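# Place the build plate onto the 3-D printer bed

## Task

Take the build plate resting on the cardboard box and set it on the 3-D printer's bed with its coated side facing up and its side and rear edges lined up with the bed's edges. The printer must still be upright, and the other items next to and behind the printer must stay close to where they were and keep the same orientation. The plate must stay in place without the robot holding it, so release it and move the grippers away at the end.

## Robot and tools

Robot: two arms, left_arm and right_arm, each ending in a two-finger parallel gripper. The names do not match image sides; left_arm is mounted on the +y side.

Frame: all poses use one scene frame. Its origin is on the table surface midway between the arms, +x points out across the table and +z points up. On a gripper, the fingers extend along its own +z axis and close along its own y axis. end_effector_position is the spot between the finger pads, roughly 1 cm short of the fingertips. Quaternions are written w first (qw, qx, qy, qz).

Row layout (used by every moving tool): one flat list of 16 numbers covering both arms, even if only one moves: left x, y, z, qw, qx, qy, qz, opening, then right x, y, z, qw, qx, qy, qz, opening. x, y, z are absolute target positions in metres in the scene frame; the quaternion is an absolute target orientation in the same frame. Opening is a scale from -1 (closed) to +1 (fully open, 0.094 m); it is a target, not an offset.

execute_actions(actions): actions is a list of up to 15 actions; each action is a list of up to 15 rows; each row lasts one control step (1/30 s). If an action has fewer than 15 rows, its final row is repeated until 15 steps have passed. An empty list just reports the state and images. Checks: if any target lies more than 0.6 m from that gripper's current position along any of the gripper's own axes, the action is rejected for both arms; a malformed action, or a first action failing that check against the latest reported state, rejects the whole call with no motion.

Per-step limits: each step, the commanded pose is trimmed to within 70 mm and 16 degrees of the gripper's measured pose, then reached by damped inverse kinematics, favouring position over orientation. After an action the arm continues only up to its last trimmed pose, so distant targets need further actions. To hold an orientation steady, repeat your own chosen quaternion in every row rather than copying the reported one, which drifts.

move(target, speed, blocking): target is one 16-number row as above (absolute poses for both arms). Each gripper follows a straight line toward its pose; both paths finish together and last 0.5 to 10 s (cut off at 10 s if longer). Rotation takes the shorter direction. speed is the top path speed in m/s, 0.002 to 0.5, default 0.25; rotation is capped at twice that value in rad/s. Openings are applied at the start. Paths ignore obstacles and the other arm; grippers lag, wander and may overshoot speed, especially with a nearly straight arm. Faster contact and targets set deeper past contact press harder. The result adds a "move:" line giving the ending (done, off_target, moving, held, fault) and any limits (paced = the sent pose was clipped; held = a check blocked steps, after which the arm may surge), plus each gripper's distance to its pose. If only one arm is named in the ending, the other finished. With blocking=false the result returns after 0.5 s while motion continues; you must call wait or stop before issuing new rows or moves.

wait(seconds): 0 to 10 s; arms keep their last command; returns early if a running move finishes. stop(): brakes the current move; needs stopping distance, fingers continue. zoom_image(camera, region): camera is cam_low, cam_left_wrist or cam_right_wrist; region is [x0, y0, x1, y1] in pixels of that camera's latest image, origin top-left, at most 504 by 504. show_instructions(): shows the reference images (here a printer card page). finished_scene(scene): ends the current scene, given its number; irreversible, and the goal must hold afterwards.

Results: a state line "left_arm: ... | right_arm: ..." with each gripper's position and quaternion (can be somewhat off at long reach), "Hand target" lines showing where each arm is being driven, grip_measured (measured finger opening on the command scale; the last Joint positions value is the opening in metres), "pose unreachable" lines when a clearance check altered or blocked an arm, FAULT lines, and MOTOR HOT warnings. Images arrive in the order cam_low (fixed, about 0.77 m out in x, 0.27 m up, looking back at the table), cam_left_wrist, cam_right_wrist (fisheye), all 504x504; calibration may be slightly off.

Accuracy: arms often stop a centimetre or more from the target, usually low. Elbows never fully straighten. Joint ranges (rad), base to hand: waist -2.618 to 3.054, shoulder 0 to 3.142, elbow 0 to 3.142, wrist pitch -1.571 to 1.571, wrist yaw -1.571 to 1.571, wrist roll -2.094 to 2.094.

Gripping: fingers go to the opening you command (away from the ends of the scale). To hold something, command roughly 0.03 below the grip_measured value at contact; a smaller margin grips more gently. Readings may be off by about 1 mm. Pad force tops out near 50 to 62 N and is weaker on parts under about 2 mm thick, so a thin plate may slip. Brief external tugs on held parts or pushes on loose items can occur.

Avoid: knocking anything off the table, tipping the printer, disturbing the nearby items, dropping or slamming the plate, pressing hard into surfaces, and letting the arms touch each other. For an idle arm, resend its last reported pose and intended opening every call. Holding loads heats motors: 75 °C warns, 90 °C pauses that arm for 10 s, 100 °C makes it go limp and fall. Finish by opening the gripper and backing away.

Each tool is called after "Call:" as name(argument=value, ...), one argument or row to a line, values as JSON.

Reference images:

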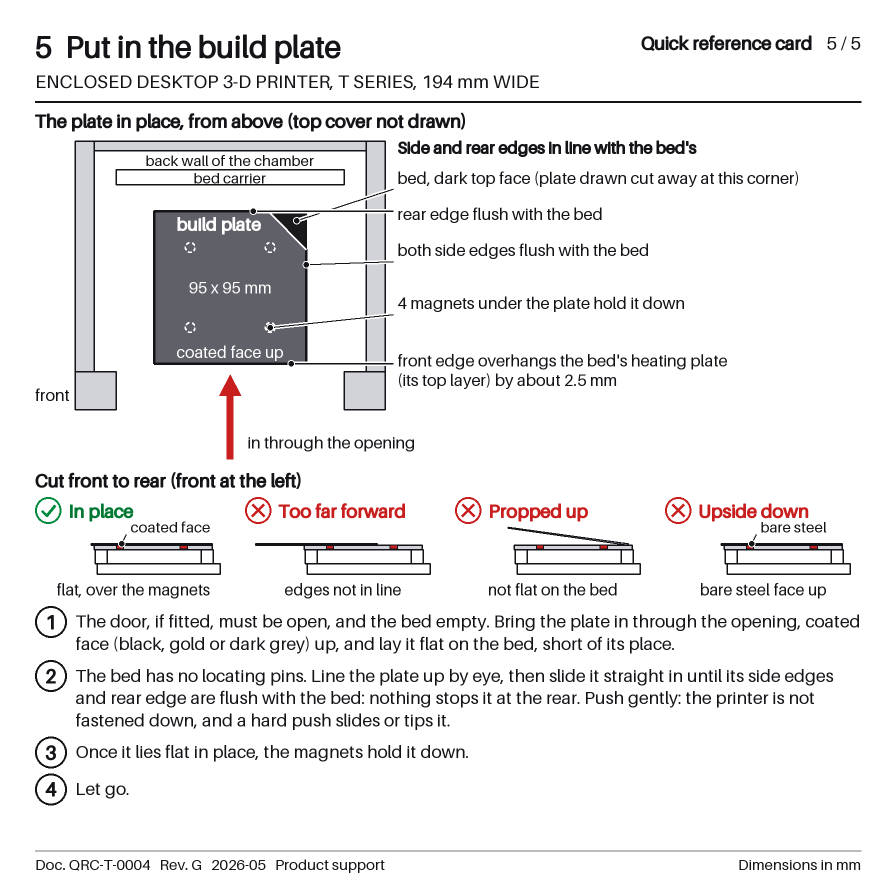

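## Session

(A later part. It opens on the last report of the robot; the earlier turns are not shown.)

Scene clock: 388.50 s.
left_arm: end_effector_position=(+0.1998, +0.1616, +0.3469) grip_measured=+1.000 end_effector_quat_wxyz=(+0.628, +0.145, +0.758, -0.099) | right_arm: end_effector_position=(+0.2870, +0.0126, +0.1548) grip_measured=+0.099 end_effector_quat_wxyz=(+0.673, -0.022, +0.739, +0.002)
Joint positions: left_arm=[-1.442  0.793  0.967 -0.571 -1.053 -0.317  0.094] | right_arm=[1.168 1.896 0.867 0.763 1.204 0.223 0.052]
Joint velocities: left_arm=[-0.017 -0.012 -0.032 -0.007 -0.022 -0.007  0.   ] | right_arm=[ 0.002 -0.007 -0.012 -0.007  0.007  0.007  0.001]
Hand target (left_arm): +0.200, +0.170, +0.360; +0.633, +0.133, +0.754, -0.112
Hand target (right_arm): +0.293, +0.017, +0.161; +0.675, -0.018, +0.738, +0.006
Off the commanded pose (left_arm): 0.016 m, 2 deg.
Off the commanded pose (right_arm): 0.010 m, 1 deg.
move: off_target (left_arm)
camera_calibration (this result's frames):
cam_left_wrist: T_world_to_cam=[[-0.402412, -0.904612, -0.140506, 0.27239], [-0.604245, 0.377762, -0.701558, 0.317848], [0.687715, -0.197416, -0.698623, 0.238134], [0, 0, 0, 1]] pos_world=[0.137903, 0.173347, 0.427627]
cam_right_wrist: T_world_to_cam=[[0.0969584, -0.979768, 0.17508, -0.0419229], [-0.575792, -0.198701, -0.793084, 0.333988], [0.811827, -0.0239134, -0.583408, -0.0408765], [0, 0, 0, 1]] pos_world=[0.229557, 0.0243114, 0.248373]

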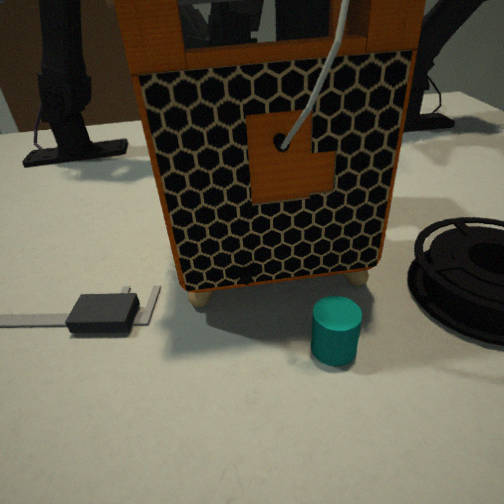

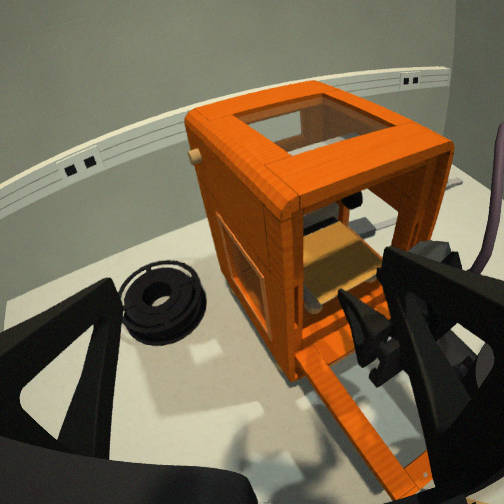

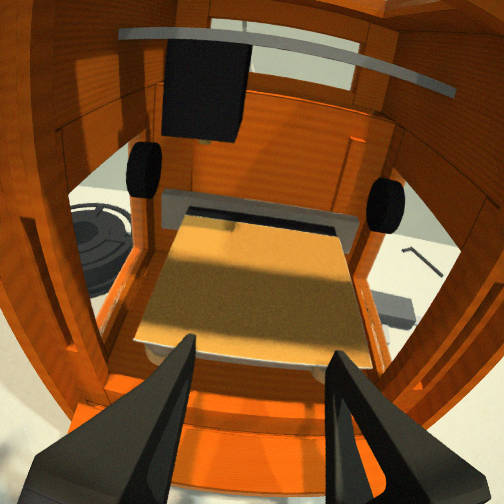

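Call:
move(
  target=[0.2,0.17,0.36,0.633,0.133,0.754,-0.112,1,0.301,0.018,0.156,0.6755,-0.018,0.7372,0.006,0.1],
  speed=0.015,
)

Call:
zoom_image(
  camera="cam_right_wrist",
  region=[140,170,380,290],
)

Scene clock: 396.17 s.
left_arm: end_effector_position=(+0.1998, +0.1616, +0.3469) grip_measured=+1.000 end_effector_quat_wxyz=(+0.628, +0.145, +0.758, -0.099) | right_arm: end_effector_position=(+0.2938, +0.0122, +0.1507) grip_measured=+0.099 end_effector_quat_wxyz=(+0.673, -0.023, +0.739, +0.002)
Joint positions: left_arm=[-1.442  0.793  0.967 -0.571 -1.053 -0.317  0.094] | right_arm=[1.149 1.915 0.867 0.796 1.185 0.207 0.052]
Joint velocities: left_arm=[ 0.007 -0.002 -0.002 -0.022  0.022  0.007  0.   ] | right_arm=[ 0.002 -0.002 -0.017 -0.022 -0.022  0.007 -0.001]
Hand target (left_arm): +0.200, +0.170, +0.360; +0.633, +0.133, +0.754, -0.112
Hand target (right_arm): +0.301, +0.018, +0.156; +0.675, -0.018, +0.737, +0.006
Off the commanded pose (left_arm): 0.016 m, 2 deg.
Off the commanded pose (right_arm): 0.011 m, 1 deg.
move: off_target (left_arm, right_arm)
camera_calibration (this result's frames):
cam_left_wrist: T_world_to_cam=[[-0.40246, -0.904533, -0.140875, 0.272515], [-0.604128, 0.378054, -0.701501, 0.317758], [0.68779, -0.19722, -0.698606, 0.238081], [0, 0, 0, 1]] pos_world=[0.137894, 0.173323, 0.427623]
cam_right_wrist: T_world_to_cam=[[0.0984978, -0.979382, 0.17638, -0.0429354], [-0.575308, -0.200662, -0.792941, 0.33449], [0.811985, -0.0233695, -0.58321, -0.0488808], [0, 0, 0, 1]] pos_world=[0.236354, 0.0239271, 0.244296]

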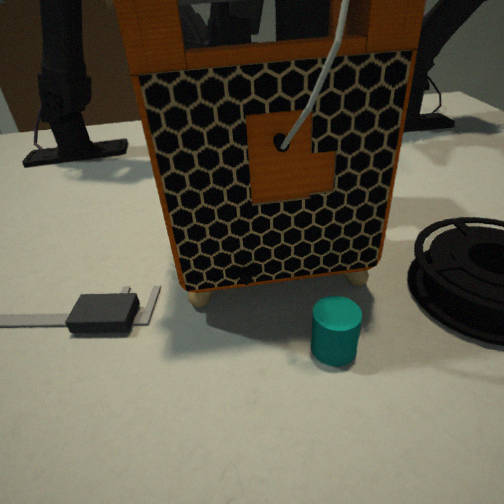

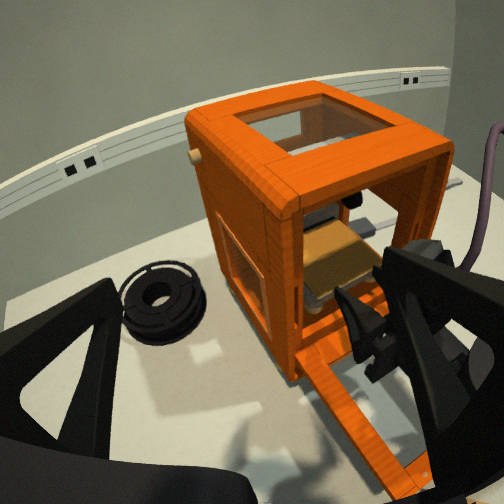

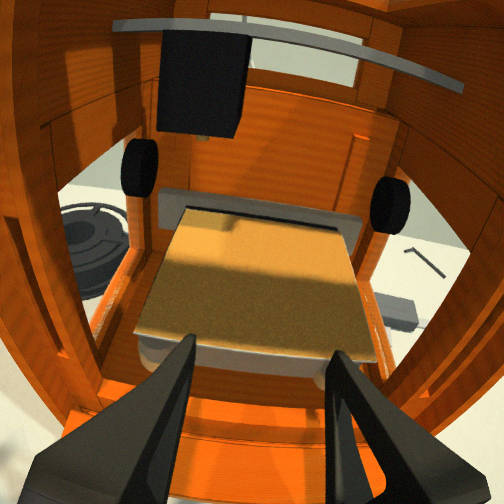

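Region (140, 170, 380, 290) of cam_right_wrist's 504x504 image, scaled by 2.100, with more detail than that image has.

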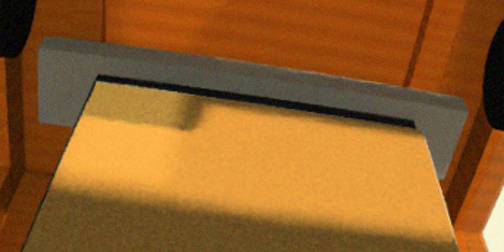

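Call:
move(
  target=[0.2,0.17,0.36,0.633,0.133,0.754,-0.112,1,0.3065,0.020,0.156,0.6755,-0.022,0.7372,0.010,0.1],
  speed=0.012,
)

Call:
zoom_image(
  camera="cam_right_wrist",
  region=[120,170,400,390],
)

Scene clock: 408.57 s.
left_arm: end_effector_position=(+0.1998, +0.1616, +0.3469) grip_measured=+1.000 end_effector_quat_wxyz=(+0.628, +0.145, +0.758, -0.099) | right_arm: end_effector_position=(+0.3003, +0.0155, +0.1520) grip_measured=+0.099 end_effector_quat_wxyz=(+0.673, -0.025, +0.739, +0.008)
Joint positions: left_arm=[-1.442  0.793  0.967 -0.571 -1.053 -0.317  0.094] | right_arm=[1.133 1.925 0.882 0.809 1.159 0.192 0.052]
Joint velocities: left_arm=[-0.007  0.007  0.007 -0.037 -0.037 -0.037  0.   ] | right_arm=[ 0.002 -0.007  0.017 -0.037 -0.022 -0.037 -0.   ]
Hand target (left_arm): +0.200, +0.170, +0.360; +0.633, +0.133, +0.754, -0.112
Hand target (right_arm): +0.306, +0.020, +0.156; +0.675, -0.022, +0.737, +0.010
Off the commanded pose (left_arm): 0.016 m, 2 deg.
Off the commanded pose (right_arm): 0.009 m, 1 deg.
move: off_target (left_arm)
camera_calibration (this result's frames):
cam_left_wrist: T_world_to_cam=[[-0.40246, -0.904533, -0.140875, 0.272515], [-0.604128, 0.378054, -0.701501, 0.317758], [0.68779, -0.19722, -0.698606, 0.238081], [0, 0, 0, 1]] pos_world=[0.137894, 0.173323, 0.427623]
cam_right_wrist: T_world_to_cam=[[0.108267, -0.979122, 0.172042, -0.042818], [-0.572528, -0.202889, -0.794385, 0.339369], [0.812705, -0.0124929, -0.582541, -0.0537939], [0, 0, 0, 1]] pos_world=[0.242653, 0.0262583, 0.245619]

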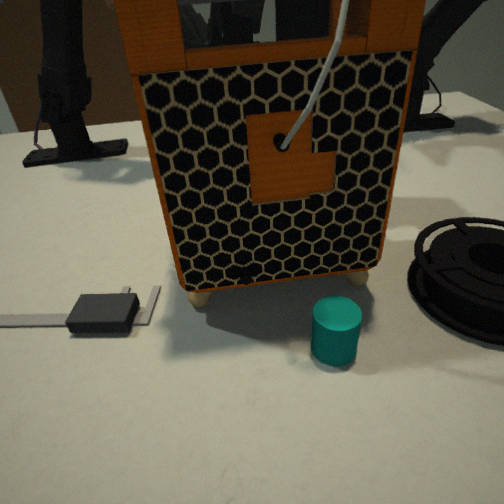

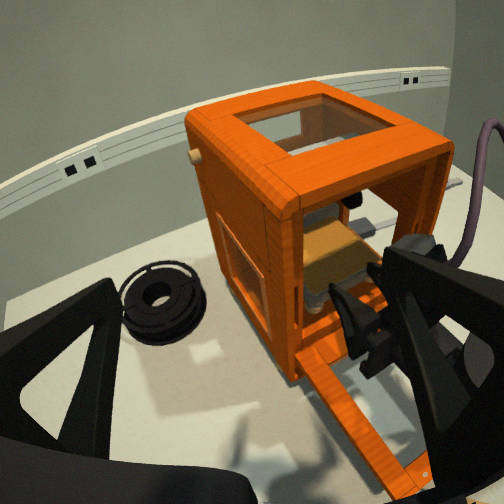

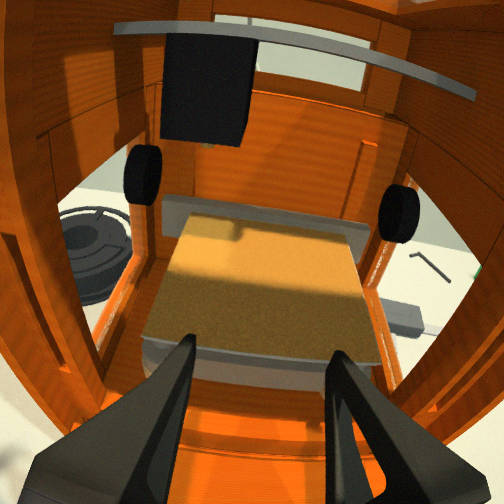

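Region (120, 170, 400, 390) of cam_right_wrist's 504x504 image, scaled by 1.800, with more detail than that image has; it fills the top 396 rows of this view, and the rest is white.

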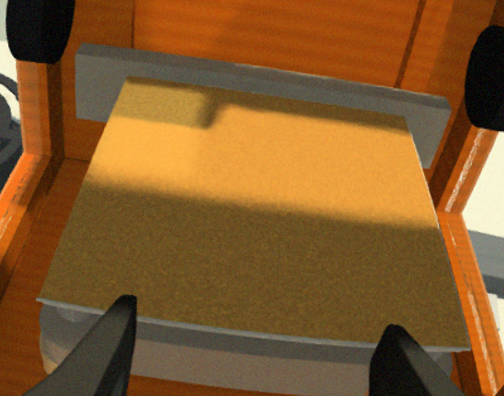

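Call:
move(
  target=[0.2,0.22,0.30,0.633,0.133,0.754,-0.112,1,0.24,0.015,0.14,0.707,-0.02,0.707,0.02,0.1],
  speed=0.15,
)

Call:
move(
  target=[0.34,0.19,0.15,0.5534,0.4229,0.604,-0.3875,1,0.24,0.015,0.14,0.707,-0.02,0.707,0.02,0.1],
  speed=0.3,
)

Scene clock: 423.20 s.
left_arm: end_effector_position=(+0.1994, +0.2183, +0.3042) grip_measured=+1.000 end_effector_quat_wxyz=(+0.632, +0.131, +0.755, -0.114) | right_arm: end_effector_position=(+0.2428, +0.0197, +0.1512) grip_measured=+0.099 end_effector_quat_wxyz=(+0.711, -0.009, +0.703, +0.035)
Joint positions: left_arm=[-1.343  0.468  0.719 -0.56  -0.96  -0.263  0.094] | right_arm=[ 1.295  2.013  0.777  1.283  1.314 -0.01   0.052]
Joint velocities: left_arm=[ 0.002  0.002  0.007 -0.007 -0.066 -0.007  0.   ] | right_arm=[-0.017  0.002 -0.002  0.051 -0.022 -0.022 -0.   ]
Hand target (left_arm): +0.200, +0.221, +0.301; +0.632, +0.132, +0.755, -0.112
Hand target (right_arm): +0.240, +0.015, +0.142; +0.709, -0.021, +0.705, +0.019
Off the commanded pose (left_arm): 0.005 m, 0 deg.
Off the commanded pose (right_arm): 0.012 m, 2 deg.
move: off_target (right_arm)
camera_calibration (this result's frames):
cam_left_wrist: T_world_to_cam=[[-0.400044, -0.91066, -0.103265, 0.306992], [-0.602819, 0.346321, -0.718798, 0.278036], [0.690343, -0.2253, -0.687507, 0.221904], [0, 0, 0, 1]] pos_world=[0.137225, 0.23327, 0.384114]
cam_right_wrist: T_world_to_cam=[[0.107779, -0.986901, 0.120046, -0.0242415], [-0.485685, -0.157627, -0.859805, 0.294524], [0.867464, 0.0343646, -0.496311, -0.0347653], [0, 0, 0, 1]] pos_world=[0.175816, 0.0236958, 0.238889]

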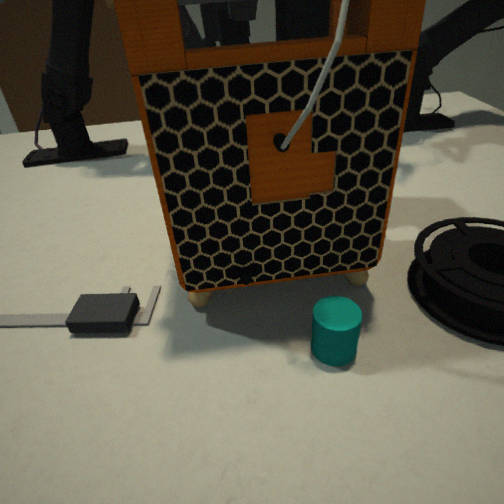

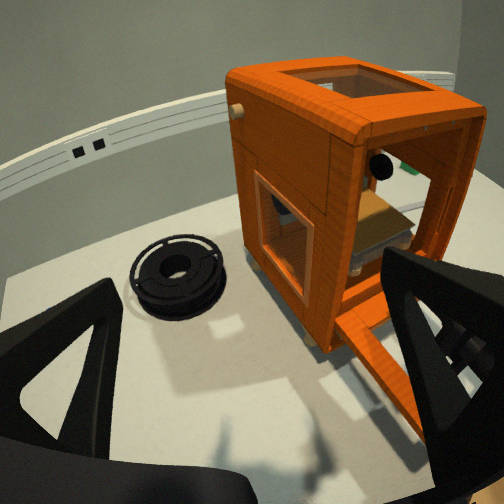

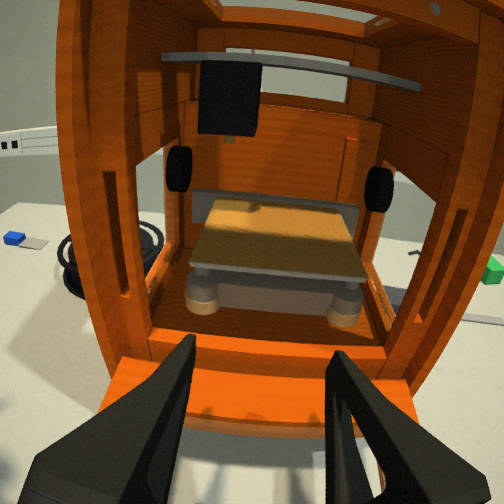

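Scene clock: 425.80 s.
left_arm: end_effector_position=(+0.3362, +0.1940, +0.1432) grip_measured=+1.000 end_effector_quat_wxyz=(+0.550, +0.411, +0.612, -0.393) | right_arm: end_effector_position=(+0.2428, +0.0195, +0.1512) grip_measured=+0.099 end_effector_quat_wxyz=(+0.711, -0.009, +0.703, +0.034)
Joint positions: left_arm=[0.027 1.654 0.47  0.916 1.237 0.225 0.094] | right_arm=[ 1.295  2.013  0.777  1.283  1.315 -0.011  0.052]
Joint velocities: left_arm=[-0.007 -0.002  0.002  0.022 -0.007 -0.037  0.   ] | right_arm=[-0.027 -0.007 -0.017  0.022 -0.037  0.007 -0.   ]
Hand target (left_arm): +0.339, +0.194, +0.148; +0.553, +0.415, +0.605, -0.396
Hand target (right_arm): +0.240, +0.015, +0.140; +0.707, -0.020, +0.707, +0.020
Off the commanded pose (left_arm): 0.009 m, 2 deg.
Off the commanded pose (right_arm): 0.012 m, 2 deg.
move: off_target (right_arm); limits=paced
camera_calibration (this result's frames):
cam_left_wrist: T_world_to_cam=[[-0.949718, -0.300861, -0.0867039, 0.387064], [-0.123756, 0.615068, -0.778702, 0.0486015], [0.28761, -0.728817, -0.621375, 0.234962], [0, 0, 0, 1]] pos_world=[0.306039, 0.257803, 0.217405]
cam_right_wrist: T_world_to_cam=[[0.106641, -0.987024, 0.120046, -0.024171], [-0.485828, -0.157066, -0.859827, 0.294555], [0.867525, 0.0333709, -0.496273, -0.0347528], [0, 0, 0, 1]] pos_world=[0.175829, 0.0235669, 0.238921]

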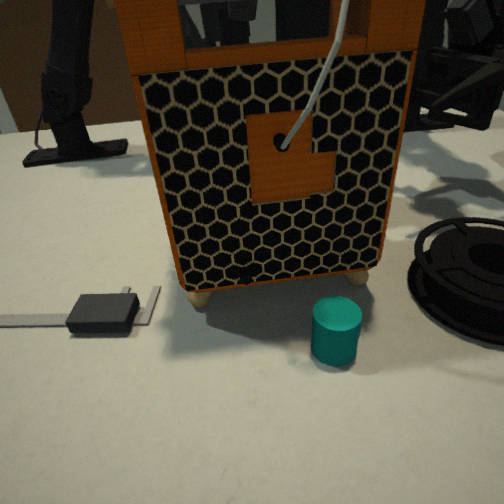

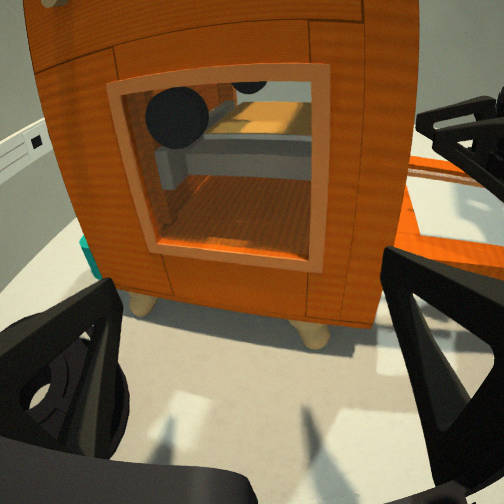

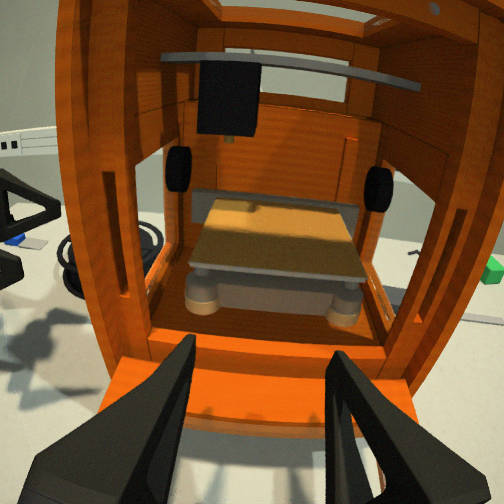

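Call:
zoom_image(
  camera="cam_left_wrist",
  region=[180,90,260,160],
)

Call:
zoom_image(
  camera="cam_right_wrist",
  region=[175,240,245,300],
)

Call:
zoom_image(
  camera="cam_right_wrist",
  region=[315,250,385,310],
)

Region (180, 90, 260, 160) of cam_left_wrist's 504x504 image, scaled by 6.300, with more detail than that image has; it fills the top 441 rows of this view, and the rest is white.

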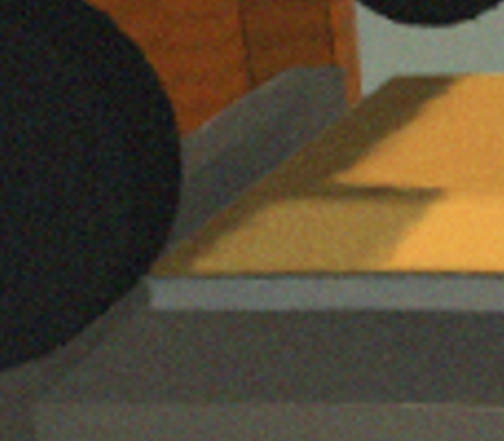

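Region (175, 240, 245, 300) of cam_right_wrist's 504x504 image, scaled by 7.200, with more detail than that image has; it fills the top 432 rows of this view, and the rest is white.

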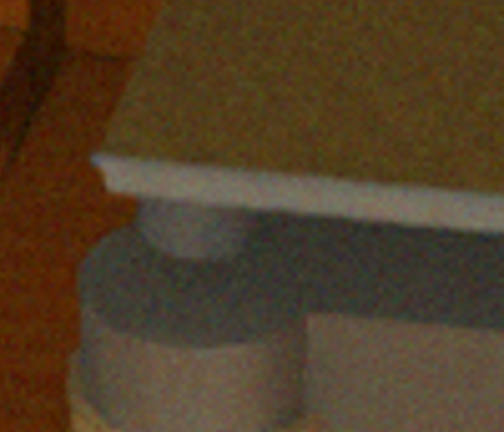

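Region (315, 250, 385, 310) of cam_right_wrist's 504x504 image, scaled by 7.200, with more detail than that image has; it fills the top 432 rows of this view, and the rest is white.

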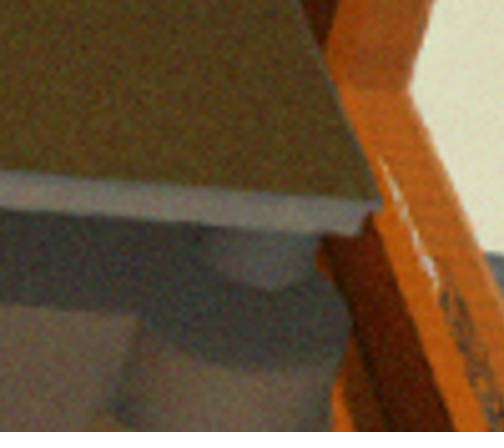

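Well aligned. Move clear.

Call:
move(
  target=[0.3,0.27,0.25,0.65,0.2,0.7,-0.2,1,0.17,-0.12,0.28,0.68,-0.2,0.68,0.2,1],
  speed=0.3,
)

Call:
finished_scene(
  scene=1,
)

Scene clock: 440.27 s.
left_arm: end_effector_position=(+0.3021, +0.2722, +0.2312) grip_measured=+1.000 end_effector_quat_wxyz=(+0.637, +0.191, +0.717, -0.210) | right_arm: end_effector_position=(+0.1699, -0.1121, +0.2637) grip_measured=+1.000 end_effector_quat_wxyz=(+0.676, -0.214, +0.680, +0.184)
Joint positions: left_arm=[0.122 0.703 0.339 0.232 0.705 0.027 0.094] | right_arm=[ 1.313  0.561  0.359  0.177  0.823 -0.019  0.094]
Joint velocities: left_arm=[ 0.007 -0.002 -0.022  0.051 -0.022 -0.037  0.   ] | right_arm=[-0.007 -0.007  0.007 -0.022 -0.066  0.037  0.   ]
Hand target (left_arm): +0.301, +0.270, +0.249; +0.652, +0.200, +0.703, -0.202
Hand target (right_arm): +0.170, -0.116, +0.279; +0.681, -0.199, +0.676, +0.200
Off the commanded pose (left_arm): 0.019 m, 3 deg.
Off the commanded pose (right_arm): 0.018 m, 2 deg.
move: off_target (left_arm, right_arm)
camera_calibration (this result's frames):
cam_left_wrist: T_world_to_cam=[[-0.586686, -0.807775, -0.057439, 0.407385], [-0.485792, 0.407805, -0.773112, 0.229292], [0.647924, -0.425671, -0.631664, 0.167412], [0, 0, 0, 1]] pos_world=[0.241925, 0.306831, 0.306416]
cam_right_wrist: T_world_to_cam=[[0.572249, -0.797465, 0.191261, -0.236456], [-0.33484, -0.440104, -0.833181, 0.270792], [0.748607, 0.412745, -0.518872, 0.157412], [0, 0, 0, 1]] pos_world=[0.108144, -0.13436, 0.352521]

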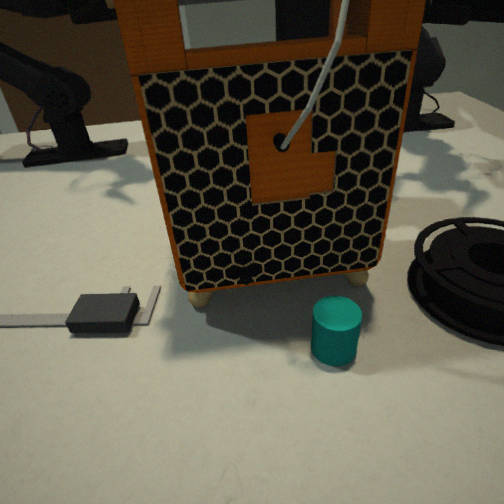

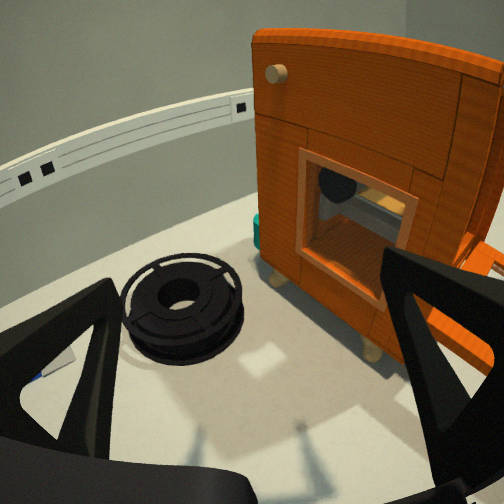

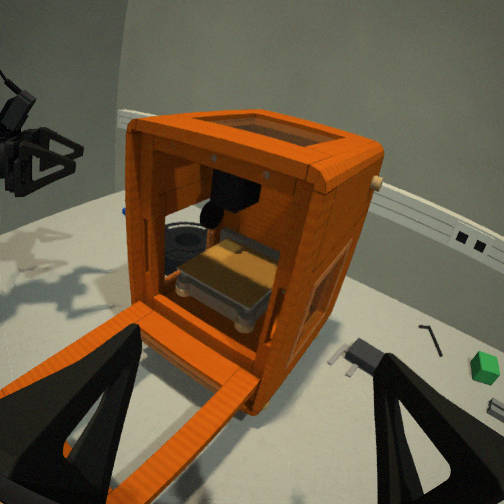

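The scene is finished: the task was done.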